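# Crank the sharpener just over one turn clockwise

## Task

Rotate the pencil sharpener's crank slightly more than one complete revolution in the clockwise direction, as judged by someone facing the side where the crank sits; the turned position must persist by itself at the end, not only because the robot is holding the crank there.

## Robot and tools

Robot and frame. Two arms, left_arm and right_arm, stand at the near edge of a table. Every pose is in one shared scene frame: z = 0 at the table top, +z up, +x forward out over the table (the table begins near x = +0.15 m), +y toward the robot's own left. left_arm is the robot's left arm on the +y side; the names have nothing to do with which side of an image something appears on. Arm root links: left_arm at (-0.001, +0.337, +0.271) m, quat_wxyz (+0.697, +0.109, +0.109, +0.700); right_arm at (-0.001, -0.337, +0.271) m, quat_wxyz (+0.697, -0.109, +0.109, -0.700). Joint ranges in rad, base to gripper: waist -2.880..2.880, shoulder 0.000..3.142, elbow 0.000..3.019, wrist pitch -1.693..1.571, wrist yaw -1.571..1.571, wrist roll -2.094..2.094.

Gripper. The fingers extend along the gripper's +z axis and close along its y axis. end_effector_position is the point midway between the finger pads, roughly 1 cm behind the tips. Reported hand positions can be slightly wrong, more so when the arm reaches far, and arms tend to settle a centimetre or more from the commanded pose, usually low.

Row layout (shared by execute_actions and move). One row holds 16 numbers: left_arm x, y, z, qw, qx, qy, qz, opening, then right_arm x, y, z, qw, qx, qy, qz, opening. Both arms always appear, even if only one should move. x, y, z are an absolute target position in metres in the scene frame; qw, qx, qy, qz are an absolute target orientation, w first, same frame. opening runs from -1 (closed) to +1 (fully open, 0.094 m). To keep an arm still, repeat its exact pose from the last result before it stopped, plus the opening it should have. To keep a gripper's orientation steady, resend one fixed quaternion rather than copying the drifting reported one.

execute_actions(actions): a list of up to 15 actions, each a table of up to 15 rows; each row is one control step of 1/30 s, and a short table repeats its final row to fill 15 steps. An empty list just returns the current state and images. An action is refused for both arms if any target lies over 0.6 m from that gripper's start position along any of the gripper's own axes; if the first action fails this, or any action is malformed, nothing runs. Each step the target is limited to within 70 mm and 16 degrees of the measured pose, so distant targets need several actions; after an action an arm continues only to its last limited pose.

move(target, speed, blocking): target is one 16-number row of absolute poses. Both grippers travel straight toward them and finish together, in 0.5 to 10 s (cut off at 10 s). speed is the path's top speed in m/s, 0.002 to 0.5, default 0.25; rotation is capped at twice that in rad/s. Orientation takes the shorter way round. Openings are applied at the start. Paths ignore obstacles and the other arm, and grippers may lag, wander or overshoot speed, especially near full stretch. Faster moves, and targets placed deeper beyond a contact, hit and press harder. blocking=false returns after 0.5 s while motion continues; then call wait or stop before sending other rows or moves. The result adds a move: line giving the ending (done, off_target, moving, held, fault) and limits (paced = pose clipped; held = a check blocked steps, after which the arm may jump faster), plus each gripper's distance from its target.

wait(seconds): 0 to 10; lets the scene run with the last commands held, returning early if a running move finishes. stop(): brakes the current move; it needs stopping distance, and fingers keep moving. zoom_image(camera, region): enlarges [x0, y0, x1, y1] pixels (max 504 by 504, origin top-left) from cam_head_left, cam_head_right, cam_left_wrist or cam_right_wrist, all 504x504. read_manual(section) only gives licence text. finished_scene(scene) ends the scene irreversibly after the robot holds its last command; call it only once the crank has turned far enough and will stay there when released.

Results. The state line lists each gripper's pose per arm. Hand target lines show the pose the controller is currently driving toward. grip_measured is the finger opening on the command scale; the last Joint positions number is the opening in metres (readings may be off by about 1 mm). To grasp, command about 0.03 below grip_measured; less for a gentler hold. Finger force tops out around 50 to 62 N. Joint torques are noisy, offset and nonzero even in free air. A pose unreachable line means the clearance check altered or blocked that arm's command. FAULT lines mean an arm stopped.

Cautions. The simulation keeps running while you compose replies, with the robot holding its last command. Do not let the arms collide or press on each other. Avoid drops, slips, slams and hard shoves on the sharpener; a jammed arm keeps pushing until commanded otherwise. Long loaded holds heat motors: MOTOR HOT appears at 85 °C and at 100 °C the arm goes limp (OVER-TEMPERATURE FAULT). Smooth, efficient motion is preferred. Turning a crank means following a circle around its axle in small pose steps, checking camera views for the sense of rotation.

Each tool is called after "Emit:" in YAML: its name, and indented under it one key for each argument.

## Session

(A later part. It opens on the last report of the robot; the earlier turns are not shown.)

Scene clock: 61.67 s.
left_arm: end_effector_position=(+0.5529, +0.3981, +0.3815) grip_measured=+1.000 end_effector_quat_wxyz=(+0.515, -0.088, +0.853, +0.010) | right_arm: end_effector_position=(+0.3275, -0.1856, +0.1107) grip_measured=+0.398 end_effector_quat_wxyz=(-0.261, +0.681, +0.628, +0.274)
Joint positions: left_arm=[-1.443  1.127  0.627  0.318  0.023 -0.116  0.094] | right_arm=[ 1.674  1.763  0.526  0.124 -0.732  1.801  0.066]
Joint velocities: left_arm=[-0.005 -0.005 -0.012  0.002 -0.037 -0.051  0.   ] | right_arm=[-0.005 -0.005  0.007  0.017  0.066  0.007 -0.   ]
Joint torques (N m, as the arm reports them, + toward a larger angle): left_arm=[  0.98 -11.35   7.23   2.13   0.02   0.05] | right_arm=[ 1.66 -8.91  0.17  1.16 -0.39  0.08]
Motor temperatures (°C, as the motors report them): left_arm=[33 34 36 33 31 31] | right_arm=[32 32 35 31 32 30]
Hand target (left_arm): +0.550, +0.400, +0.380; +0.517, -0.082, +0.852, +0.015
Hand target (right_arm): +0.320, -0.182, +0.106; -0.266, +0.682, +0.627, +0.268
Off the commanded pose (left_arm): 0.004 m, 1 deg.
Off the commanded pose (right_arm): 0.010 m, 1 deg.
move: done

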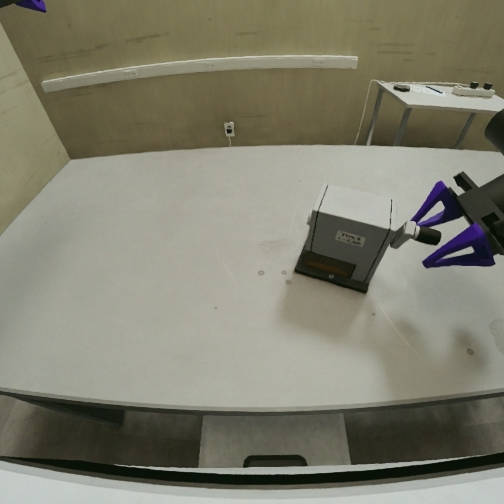

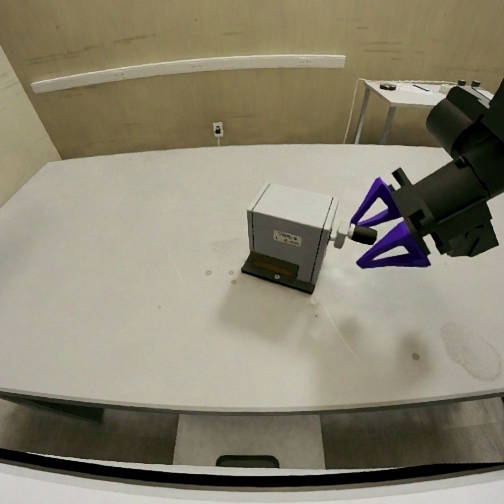

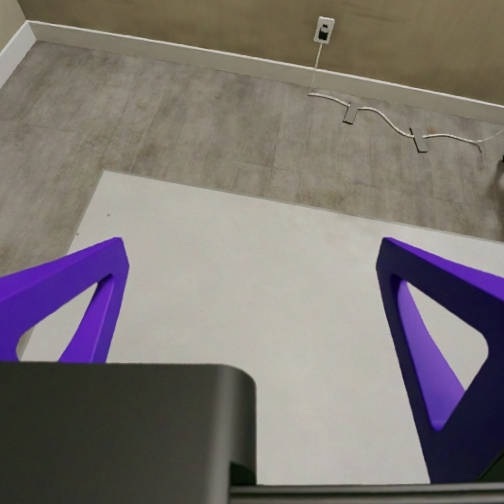

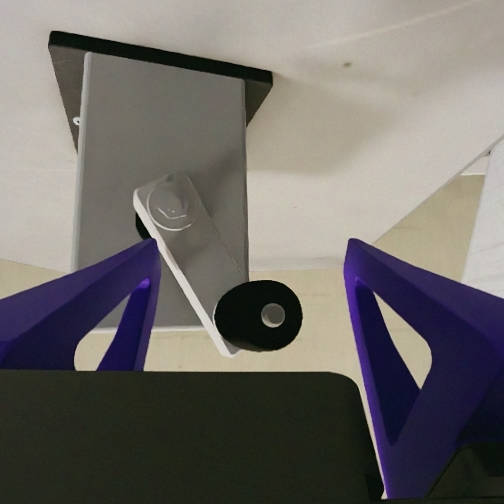

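Emit:
move:
  target: [0.55,0.4,0.38,0.517,-0.082,0.852,0.015,1,0.317,-0.18,0.119,0.265,-0.68,-0.625,-0.268,0.1]
  speed: 0.03

Emit:
move:
  target: [0.55,0.4,0.38,0.517,-0.082,0.852,0.015,1,0.317,-0.18,0.119,0.265,-0.68,-0.625,-0.268,-0.5]
  speed: 0.03

Scene clock: 66.33 s.
left_arm: end_effector_position=(+0.5529, +0.3981, +0.3815) grip_measured=+1.000 end_effector_quat_wxyz=(+0.515, -0.088, +0.853, +0.010) | right_arm: end_effector_position=(+0.3145, -0.1831, +0.1113) grip_measured=+0.102 end_effector_quat_wxyz=(-0.268, +0.683, +0.625, +0.264)
Joint positions: left_arm=[-1.443  1.127  0.627  0.318  0.023 -0.116  0.094] | right_arm=[ 1.685  1.758  0.504  0.124 -0.728  1.813  0.052]
Joint velocities: left_arm=[-0.005 -0.024  0.022  0.002  0.022 -0.095  0.   ] | right_arm=[-0.015 -0.005  0.007 -0.012 -0.051 -0.051  0.   ]
Joint torques (N m, as the arm reports them, + toward a larger angle): left_arm=[  1.02 -11.38   7.24   2.13   0.02   0.05] | right_arm=[  1.58 -12.43   0.14   0.5   -0.4    0.07]
Motor temperatures (°C, as the motors report them): left_arm=[33 34 36 33 31 31] | right_arm=[32 32 35 31 32 30]
Hand target (left_arm): +0.550, +0.400, +0.380; +0.517, -0.082, +0.852, +0.015
Hand target (right_arm): +0.317, -0.180, +0.119; -0.266, +0.682, +0.627, +0.269
Off the commanded pose (left_arm): 0.004 m, 1 deg.
Off the commanded pose (right_arm): 0.009 m, 1 deg.
move: done

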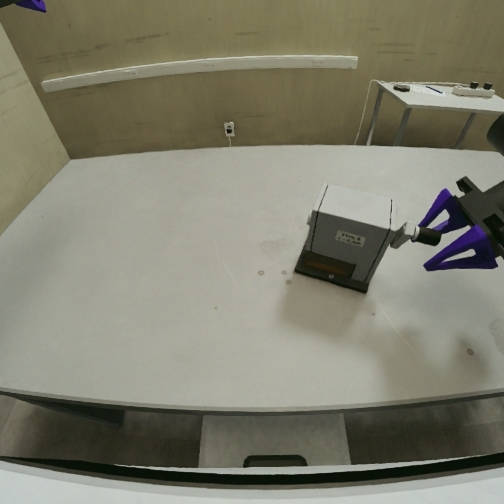

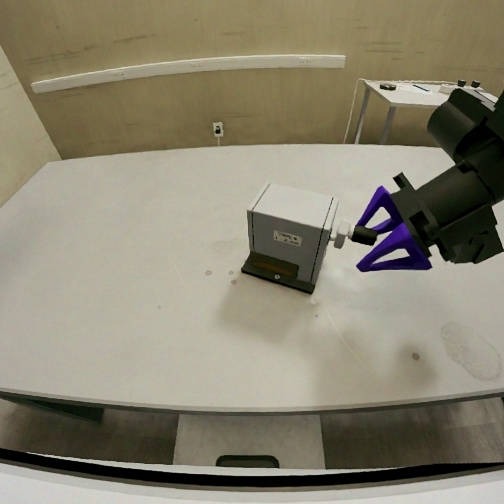

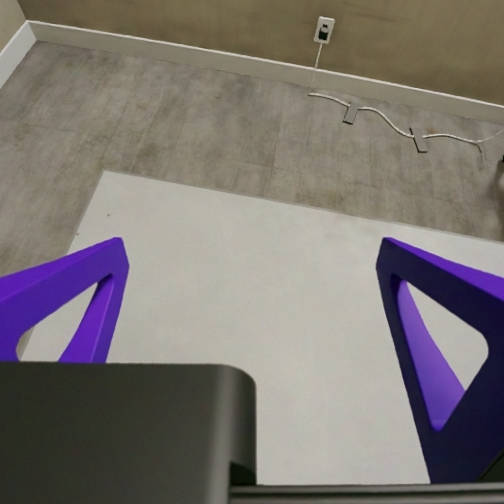

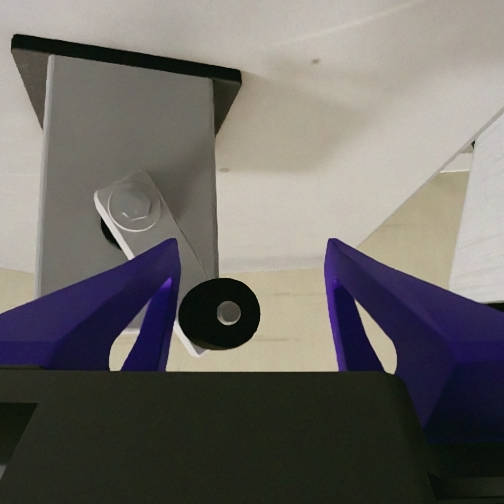

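Scene clock: 67.03 s.
left_arm: end_effector_position=(+0.5529, +0.3981, +0.3815) grip_measured=+1.000 end_effector_quat_wxyz=(+0.515, -0.088, +0.853, +0.010) | right_arm: end_effector_position=(+0.3158, -0.1845, +0.1103) grip_measured=-0.483 end_effector_quat_wxyz=(-0.270, +0.699, +0.610, +0.257)
Joint positions: left_arm=[-1.443  1.127  0.627  0.318  0.023 -0.116  0.094] | right_arm=[ 1.684  1.758  0.505  0.124 -0.72   1.859  0.024]
Joint velocities: left_arm=[-0.005 -0.005 -0.002  0.012  0.022 -0.081  0.   ] | right_arm=[-0.005 -0.005 -0.007 -0.002 -0.022  0.022  0.   ]
Joint torques (N m, as the arm reports them, + toward a larger angle): left_arm=[  0.97 -11.4    7.25   2.15   0.02   0.05] | right_arm=[  1.67 -12.37  -0.04   0.5   -0.69  -0.37]
Motor temperatures (°C, as the motors report them): left_arm=[33 34 36 33 31 31] | right_arm=[32 32 35 31 32 30]
Hand target (left_arm): +0.550, +0.400, +0.380; +0.517, -0.082, +0.852, +0.015
Hand target (right_arm): +0.317, -0.180, +0.119; -0.266, +0.682, +0.626, +0.269
Off the commanded pose (left_arm): 0.004 m, 1 deg.
Off the commanded pose (right_arm): 0.010 m, 3 deg.
move: off_target (right_arm)

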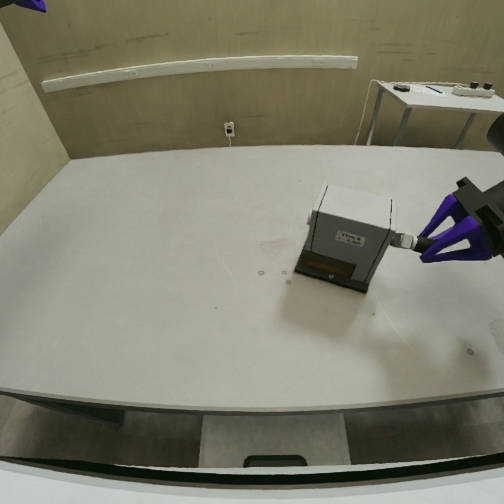

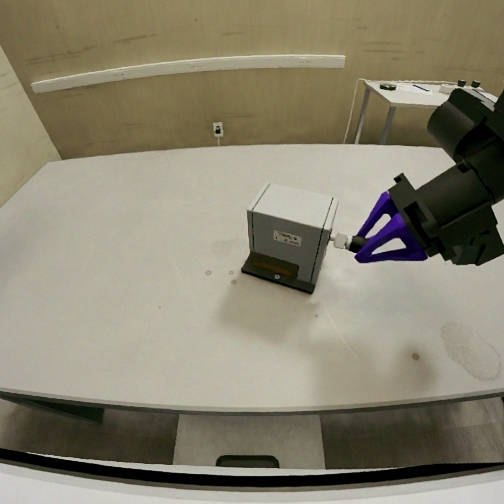

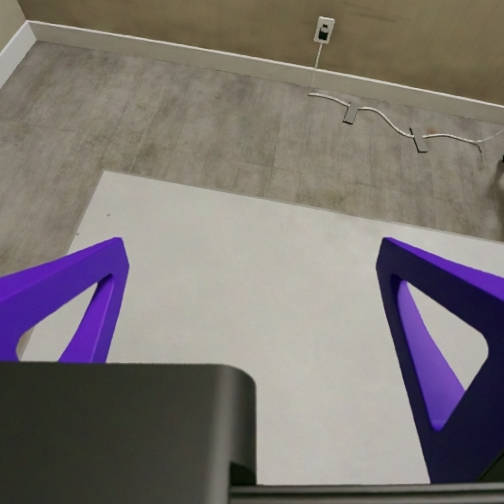

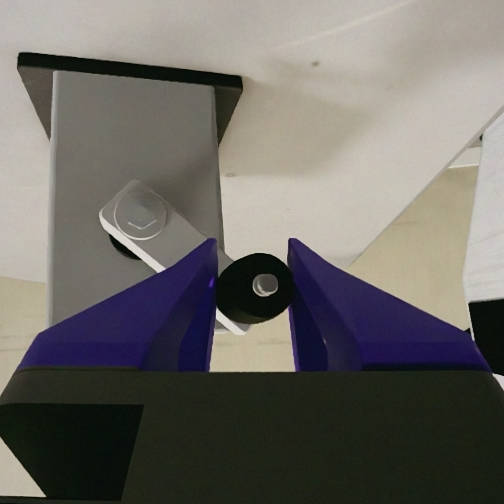

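Emit:
execute_actions:
  actions:
    - [[0.55,0.4,0.38,0.517,-0.082,0.852,0.015,1,0.326,-0.185,0.130,0.268,-0.695,-0.615,-0.262,-0.5]]
    - [[0.55,0.4,0.38,0.517,-0.082,0.852,0.015,1,0.340,-0.189,0.137,0.268,-0.695,-0.615,-0.262,-0.5]]
    - [[0.55,0.4,0.38,0.517,-0.082,0.852,0.015,1,0.355,-0.193,0.137,0.268,-0.695,-0.615,-0.262,-0.5]]
    - [[0.55,0.4,0.38,0.517,-0.082,0.852,0.015,1,0.370,-0.198,0.128,0.268,-0.695,-0.615,-0.262,-0.5]]
    - [[0.55,0.4,0.38,0.517,-0.082,0.852,0.015,1,0.384,-0.202,0.115,0.268,-0.695,-0.615,-0.262,-0.5]]
    - [[0.55,0.4,0.38,0.517,-0.082,0.852,0.015,1,0.395,-0.205,0.100,0.268,-0.695,-0.615,-0.262,-0.5]]
    - [[0.55,0.4,0.38,0.517,-0.082,0.852,0.015,1,0.401,-0.207,0.084,0.268,-0.695,-0.615,-0.262,-0.5]]
    - [[0.55,0.4,0.38,0.517,-0.082,0.852,0.015,1,0.403,-0.207,0.068,0.268,-0.695,-0.615,-0.262,-0.5]]

Scene clock: 89.90 s.
left_arm: end_effector_position=(+0.5529, +0.3981, +0.3815) grip_measured=+1.000 end_effector_quat_wxyz=(+0.515, -0.088, +0.853, +0.010) | right_arm: end_effector_position=(+0.3911, -0.2160, +0.0694) grip_measured=-0.489 end_effector_quat_wxyz=(-0.274, +0.717, +0.593, +0.242)
Joint positions: left_arm=[-1.443  1.127  0.627  0.318  0.023 -0.116  0.094] | right_arm=[ 1.585  1.912  0.759 -0.069 -0.743  1.785  0.024]
Joint velocities: left_arm=[-0.005 -0.015  0.002  0.002 -0.007  0.022  0.   ] | right_arm=[ 0.005 -0.005 -0.017 -0.017  0.066  0.022 -0.   ]
Joint torques (N m, as the arm reports them, + toward a larger angle): left_arm=[  0.98 -11.36   7.23   2.14   0.01   0.05] | right_arm=[  1.79 -11.77   3.08   1.11  -0.94  -0.41]
Motor temperatures (°C, as the motors report them): left_arm=[33 34 36 33 31 31] | right_arm=[32 32 34 31 32 30]
Hand target (left_arm): +0.550, +0.400, +0.380; +0.517, -0.082, +0.852, +0.015
Hand target (right_arm): +0.403, -0.207, +0.069; -0.267, +0.695, +0.614, +0.262
Off the commanded pose (left_arm): 0.004 m, 1 deg.
Off the commanded pose (right_arm): 0.015 m, 4 deg.

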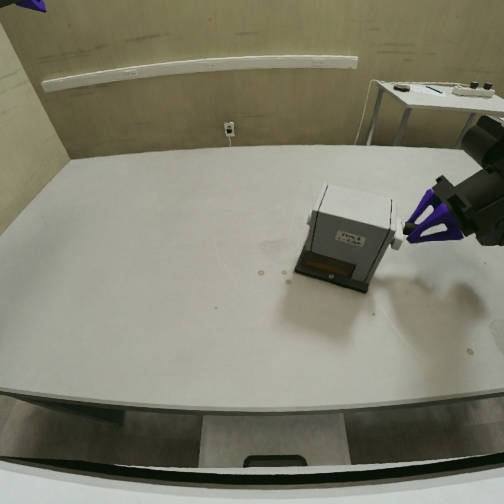

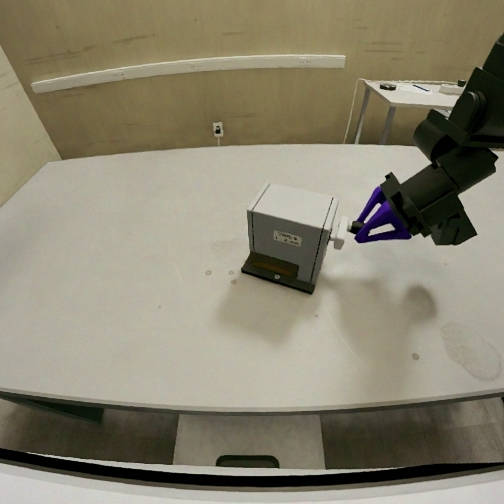

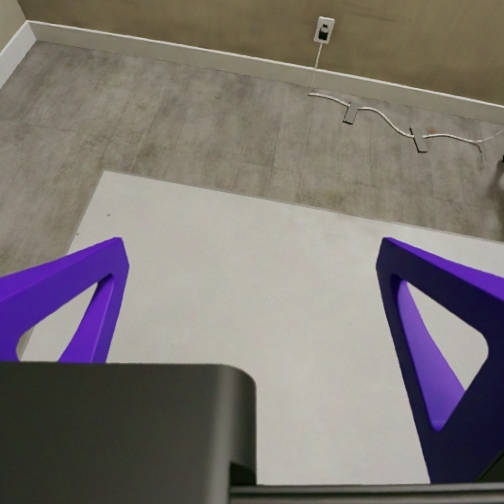

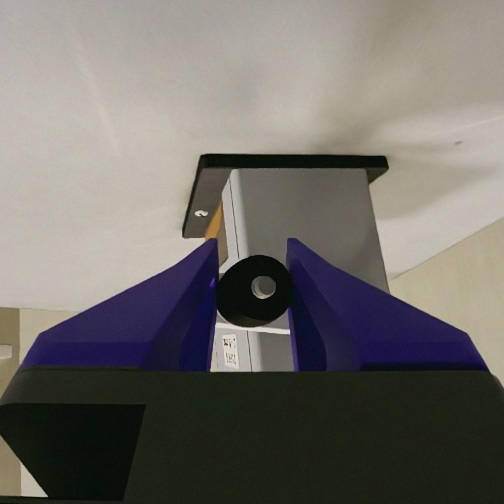

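Emit:
execute_actions:
  actions:
    - [[0.55,0.4,0.38,0.517,-0.082,0.852,0.015,1,0.388,-0.213,0.050,0.272,-0.712,-0.598,-0.25,-0.5]]
    - [[0.55,0.4,0.38,0.517,-0.082,0.852,0.015,1,0.378,-0.209,0.036,0.272,-0.712,-0.598,-0.25,-0.5]]
    - [[0.55,0.4,0.38,0.517,-0.082,0.852,0.015,1,0.364,-0.204,0.027,0.272,-0.712,-0.598,-0.25,-0.5]]
    - [[0.55,0.4,0.38,0.517,-0.082,0.852,0.015,1,0.348,-0.198,0.023,0.272,-0.712,-0.598,-0.25,-0.5]]
    - [[0.55,0.4,0.38,0.517,-0.082,0.852,0.015,1,0.331,-0.192,0.024,0.272,-0.712,-0.598,-0.25,-0.5]]
    - [[0.55,0.4,0.38,0.517,-0.082,0.852,0.015,1,0.315,-0.186,0.030,0.272,-0.712,-0.598,-0.25,-0.5]]
    - [[0.55,0.4,0.38,0.517,-0.082,0.852,0.015,1,0.302,-0.181,0.041,0.272,-0.712,-0.598,-0.25,-0.5]]
    - [[0.55,0.4,0.38,0.517,-0.082,0.852,0.015,1,0.293,-0.178,0.056,0.272,-0.712,-0.598,-0.25,-0.5]]
    - [[0.55,0.4,0.38,0.517,-0.082,0.852,0.015,1,0.290,-0.177,0.073,0.272,-0.712,-0.598,-0.25,-0.5]]
    - [[0.55,0.4,0.38,0.517,-0.082,0.852,0.015,1,0.291,-0.177,0.091,0.272,-0.712,-0.598,-0.25,-0.5]]

Scene clock: 107.53 s.
left_arm: end_effector_position=(+0.5529, +0.3981, +0.3815) grip_measured=+1.000 end_effector_quat_wxyz=(+0.515, -0.088, +0.853, +0.010) | right_arm: end_effector_position=(+0.3042, -0.1798, +0.0851) grip_measured=-0.492 end_effector_quat_wxyz=(-0.263, +0.715, +0.594, +0.259)
Joint positions: left_arm=[-1.443  1.127  0.627  0.318  0.023 -0.116  0.094] | right_arm=[ 1.706  1.868  0.481  0.309 -0.696  1.945  0.024]
Joint velocities: left_arm=[-0.015  0.015  0.017 -0.002 -0.007 -0.022  0.   ] | right_arm=[-0.015 -0.015 -0.002  0.012  0.037  0.007  0.   ]
Joint torques (N m, as the arm reports them, + toward a larger angle): left_arm=[  0.96 -11.35   7.23   2.13   0.02   0.05] | right_arm=[  1.93 -11.72  -2.25   0.01  -0.55  -0.1 ]
Motor temperatures (°C, as the motors report them): left_arm=[33 34 36 33 31 31] | right_arm=[32 32 35 31 32 30]
Hand target (left_arm): +0.550, +0.400, +0.380; +0.517, -0.082, +0.852, +0.015
Hand target (right_arm): +0.291, -0.177, +0.090; -0.272, +0.711, +0.598, +0.250
Off the commanded pose (left_arm): 0.004 m, 1 deg.
Off the commanded pose (right_arm): 0.015 m, 2 deg.

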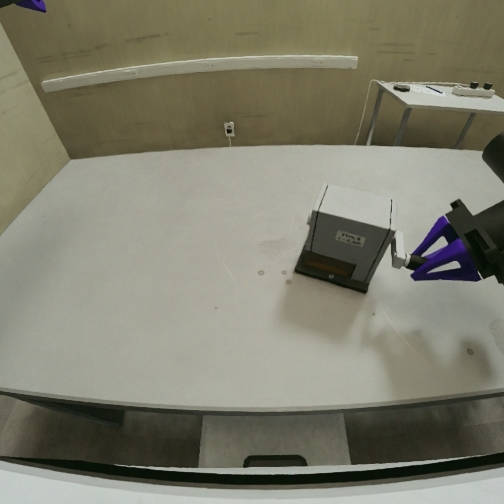

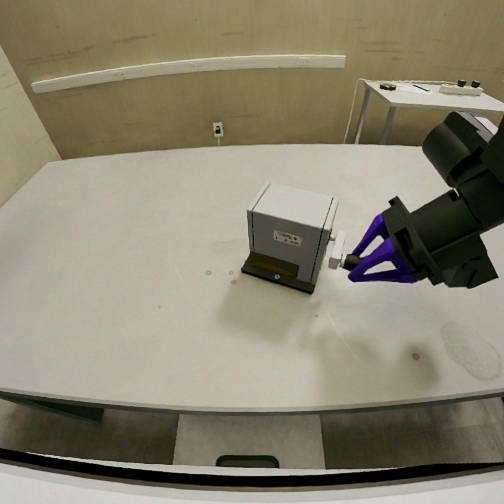

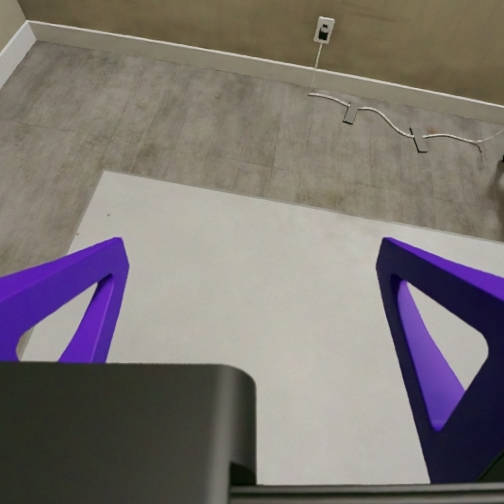

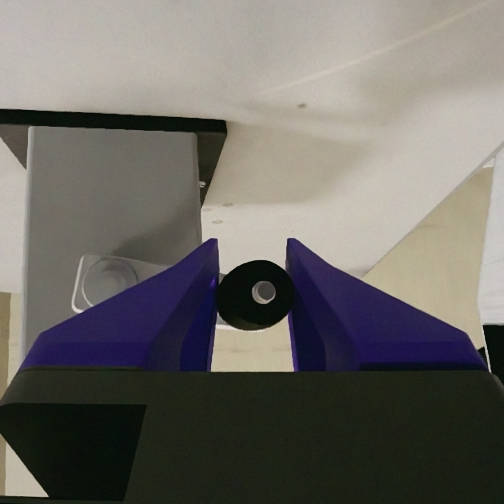

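Emit:
execute_actions:
  actions:
    - [[0.55,0.4,0.38,0.517,-0.082,0.852,0.015,1,0.303,-0.180,0.106,0.272,-0.712,-0.598,-0.25,-0.5]]
    - [[0.55,0.4,0.38,0.517,-0.082,0.852,0.015,1,0.310,-0.183,0.120,0.272,-0.712,-0.598,-0.25,-0.5]]
    - [[0.55,0.4,0.38,0.517,-0.082,0.852,0.015,1,0.322,-0.188,0.131,0.272,-0.712,-0.598,-0.25,-0.5]]
    - [[0.55,0.4,0.38,0.517,-0.082,0.852,0.015,1,0.337,-0.193,0.137,0.272,-0.712,-0.598,-0.25,-0.5]]
    - [[0.55,0.4,0.38,0.517,-0.082,0.852,0.015,1,0.353,-0.199,0.136,0.272,-0.712,-0.598,-0.25,-0.5]]
    - [[0.55,0.4,0.38,0.517,-0.082,0.852,0.015,1,0.368,-0.205,0.128,0.272,-0.712,-0.598,-0.25,-0.5]]
    - [[0.55,0.4,0.38,0.517,-0.082,0.852,0.015,1,0.381,-0.210,0.117,0.272,-0.712,-0.598,-0.25,-0.5]]
    - [[0.55,0.4,0.38,0.517,-0.082,0.852,0.015,1,0.391,-0.213,0.103,0.272,-0.712,-0.598,-0.25,-0.5]]
    - [[0.55,0.4,0.38,0.517,-0.082,0.852,0.015,1,0.396,-0.215,0.090,0.272,-0.712,-0.598,-0.25,-0.5]]

Emit:
move:
  target: [0.55,0.4,0.38,0.517,-0.082,0.852,0.015,1,0.39,-0.215,0.097,0.272,-0.712,-0.598,-0.25,0.4]

Emit:
move:
  target: [0.55,0.4,0.38,0.517,-0.082,0.852,0.015,1,0.38,-0.29,0.15,0.272,-0.712,-0.598,-0.25,0.4]

Scene clock: 124.73 s.
left_arm: end_effector_position=(+0.5529, +0.3981, +0.3815) grip_measured=+1.000 end_effector_quat_wxyz=(+0.515, -0.088, +0.853, +0.010) | right_arm: end_effector_position=(+0.3881, -0.2153, +0.0945) grip_measured=-0.493 end_effector_quat_wxyz=(-0.277, +0.721, +0.588, +0.241)
Joint positions: left_arm=[-1.443  1.127  0.627  0.318  0.023 -0.116  0.094] | right_arm=[ 1.586  1.83   0.729 -0.119 -0.746  1.8    0.024]
Joint velocities: left_arm=[-0.015  0.015 -0.002 -0.012 -0.007  0.022  0.   ] | right_arm=[ 0.005 -0.015 -0.002  0.002 -0.066 -0.095 -0.   ]
Joint torques (N m, as the arm reports them, + toward a larger angle): left_arm=[  1.   -11.42   7.24   2.15   0.02   0.04] | right_arm=[  0.53 -10.95   3.21   0.78  -0.64  -0.28]
Motor temperatures (°C, as the motors report them): left_arm=[33 34 36 33 31 31] | right_arm=[32 32 34 31 32 30]
Hand target (left_arm): +0.550, +0.400, +0.380; +0.517, -0.082, +0.852, +0.015
Hand target (right_arm): +0.396, -0.215, +0.090; -0.272, +0.712, +0.598, +0.250
Off the commanded pose (left_arm): 0.004 m, 1 deg.
Off the commanded pose (right_arm): 0.009 m, 2 deg.

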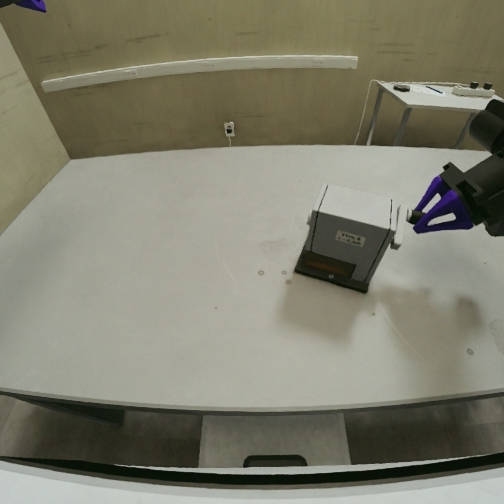

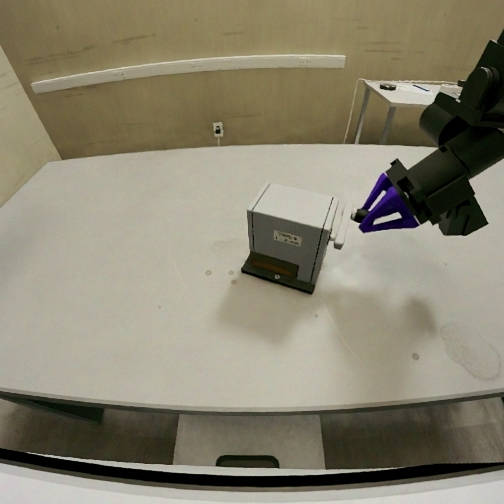

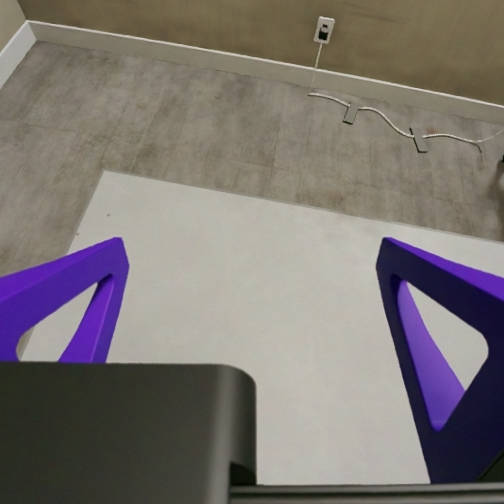

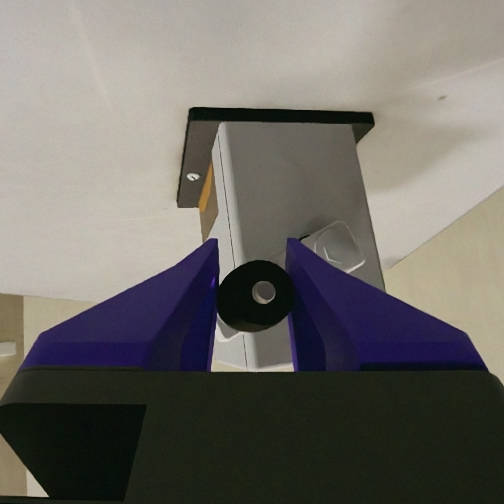

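Scene clock: 125.43 s.
left_arm: end_effector_position=(+0.5529, +0.3981, +0.3815) grip_measured=+1.000 end_effector_quat_wxyz=(+0.515, -0.088, +0.853, +0.010) | right_arm: end_effector_position=(+0.3881, -0.2153, +0.0945) grip_measured=+0.398 end_effector_quat_wxyz=(-0.275, +0.717, +0.593, +0.243)
Joint positions: left_arm=[-1.443  1.127  0.627  0.318  0.023 -0.116  0.094] | right_arm=[ 1.586  1.83   0.729 -0.119 -0.746  1.787  0.066]
Joint velocities: left_arm=[ 0.015 -0.015 -0.007 -0.002  0.037  0.007  0.   ] | right_arm=[ 0.005 -0.015  0.002 -0.007  0.066 -0.022  0.001]
Joint torques (N m, as the arm reports them, + toward a larger angle): left_arm=[  1.   -11.34   7.24   2.15   0.02   0.05] | right_arm=[  0.55 -12.85   1.47   0.7   -0.64  -0.13]
Motor temperatures (°C, as the motors report them): left_arm=[33 34 36 33 31 31] | right_arm=[32 32 34 31 32 30]
Hand target (left_arm): +0.550, +0.400, +0.380; +0.517, -0.082, +0.852, +0.015
Hand target (right_arm): +0.390, -0.215, +0.097; -0.272, +0.712, +0.598, +0.250
Off the commanded pose (left_arm): 0.004 m, 1 deg.
Off the commanded pose (right_arm): 0.003 m, 1 deg.
move: done

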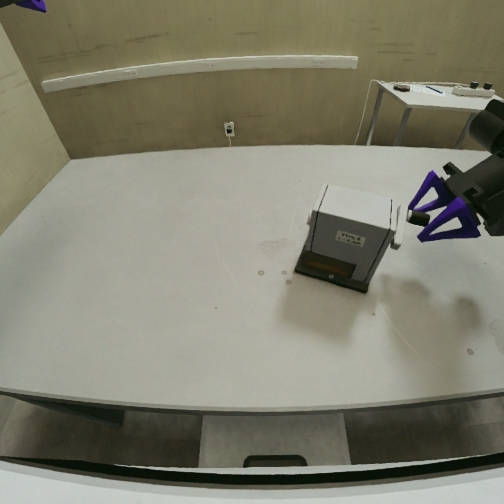

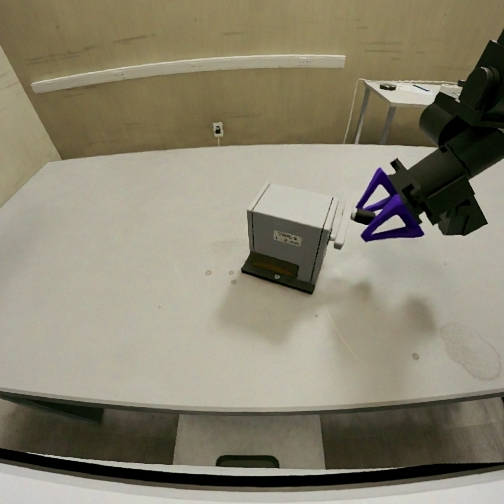

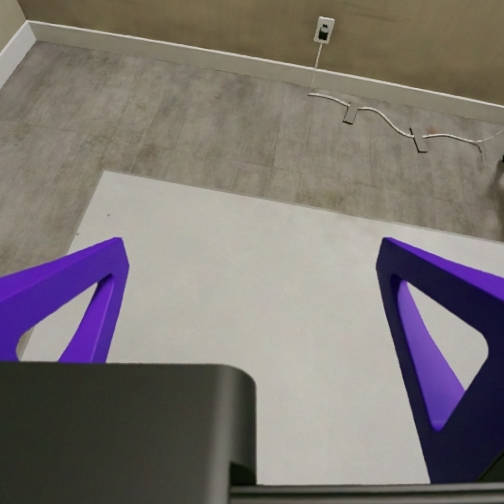

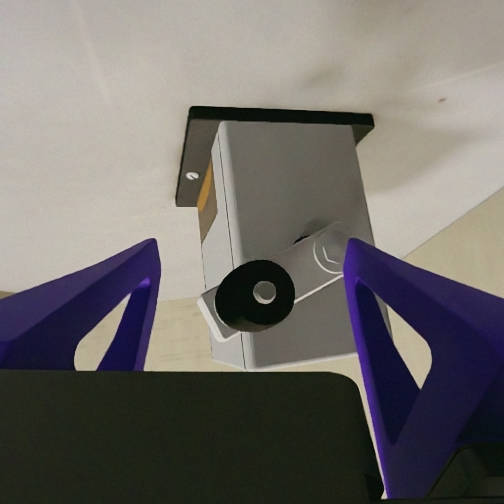

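Scene clock: 126.47 s.
left_arm: end_effector_position=(+0.5529, +0.3981, +0.3815) grip_measured=+1.000 end_effector_quat_wxyz=(+0.515, -0.088, +0.853, +0.010) | right_arm: end_effector_position=(+0.3729, -0.2910, +0.1445) grip_measured=+0.398 end_effector_quat_wxyz=(-0.274, +0.719, +0.590, +0.245)
Joint positions: left_arm=[-1.443  1.127  0.627  0.318  0.023 -0.116  0.094] | right_arm=[ 1.375  1.681  0.713 -0.445 -0.801  1.511  0.066]
Joint velocities: left_arm=[-0.005  0.005 -0.017 -0.012 -0.007  0.007  0.   ] | right_arm=[-0.015  0.005  0.002  0.007 -0.022  0.007  0.   ]
Joint torques (N m, as the arm reports them, + toward a larger angle): left_arm=[  0.99 -11.35   7.23   2.14   0.02   0.05] | right_arm=[  0.33 -12.44   3.42  -0.25  -0.62  -0.13]
Motor temperatures (°C, as the motors report them): left_arm=[33 34 36 33 31 31] | right_arm=[32 32 34 31 32 30]
Hand target (left_arm): +0.550, +0.400, +0.380; +0.517, -0.082, +0.852, +0.015
Hand target (right_arm): +0.379, -0.289, +0.150; -0.272, +0.712, +0.598, +0.250
Off the commanded pose (left_arm): 0.004 m, 1 deg.
Off the commanded pose (right_arm): 0.009 m, 1 deg.
move: done

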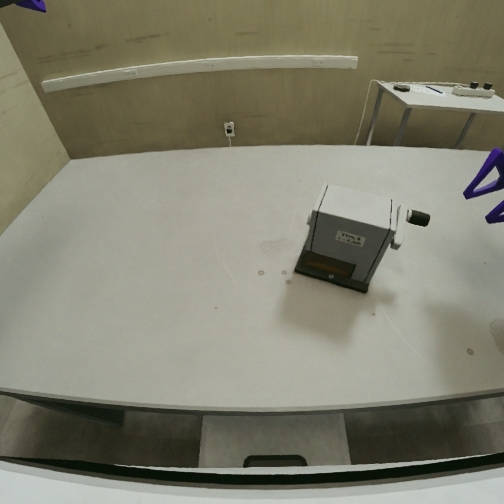

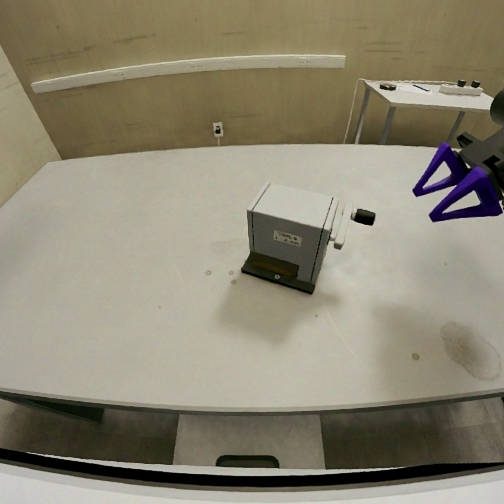

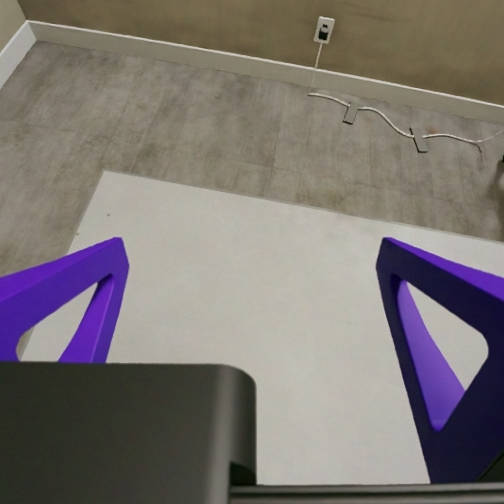

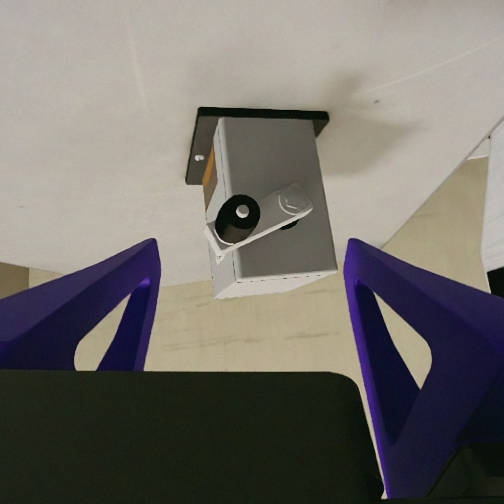

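Emit:
finished_scene:
  scene: 2

The scene is finished: the task was done.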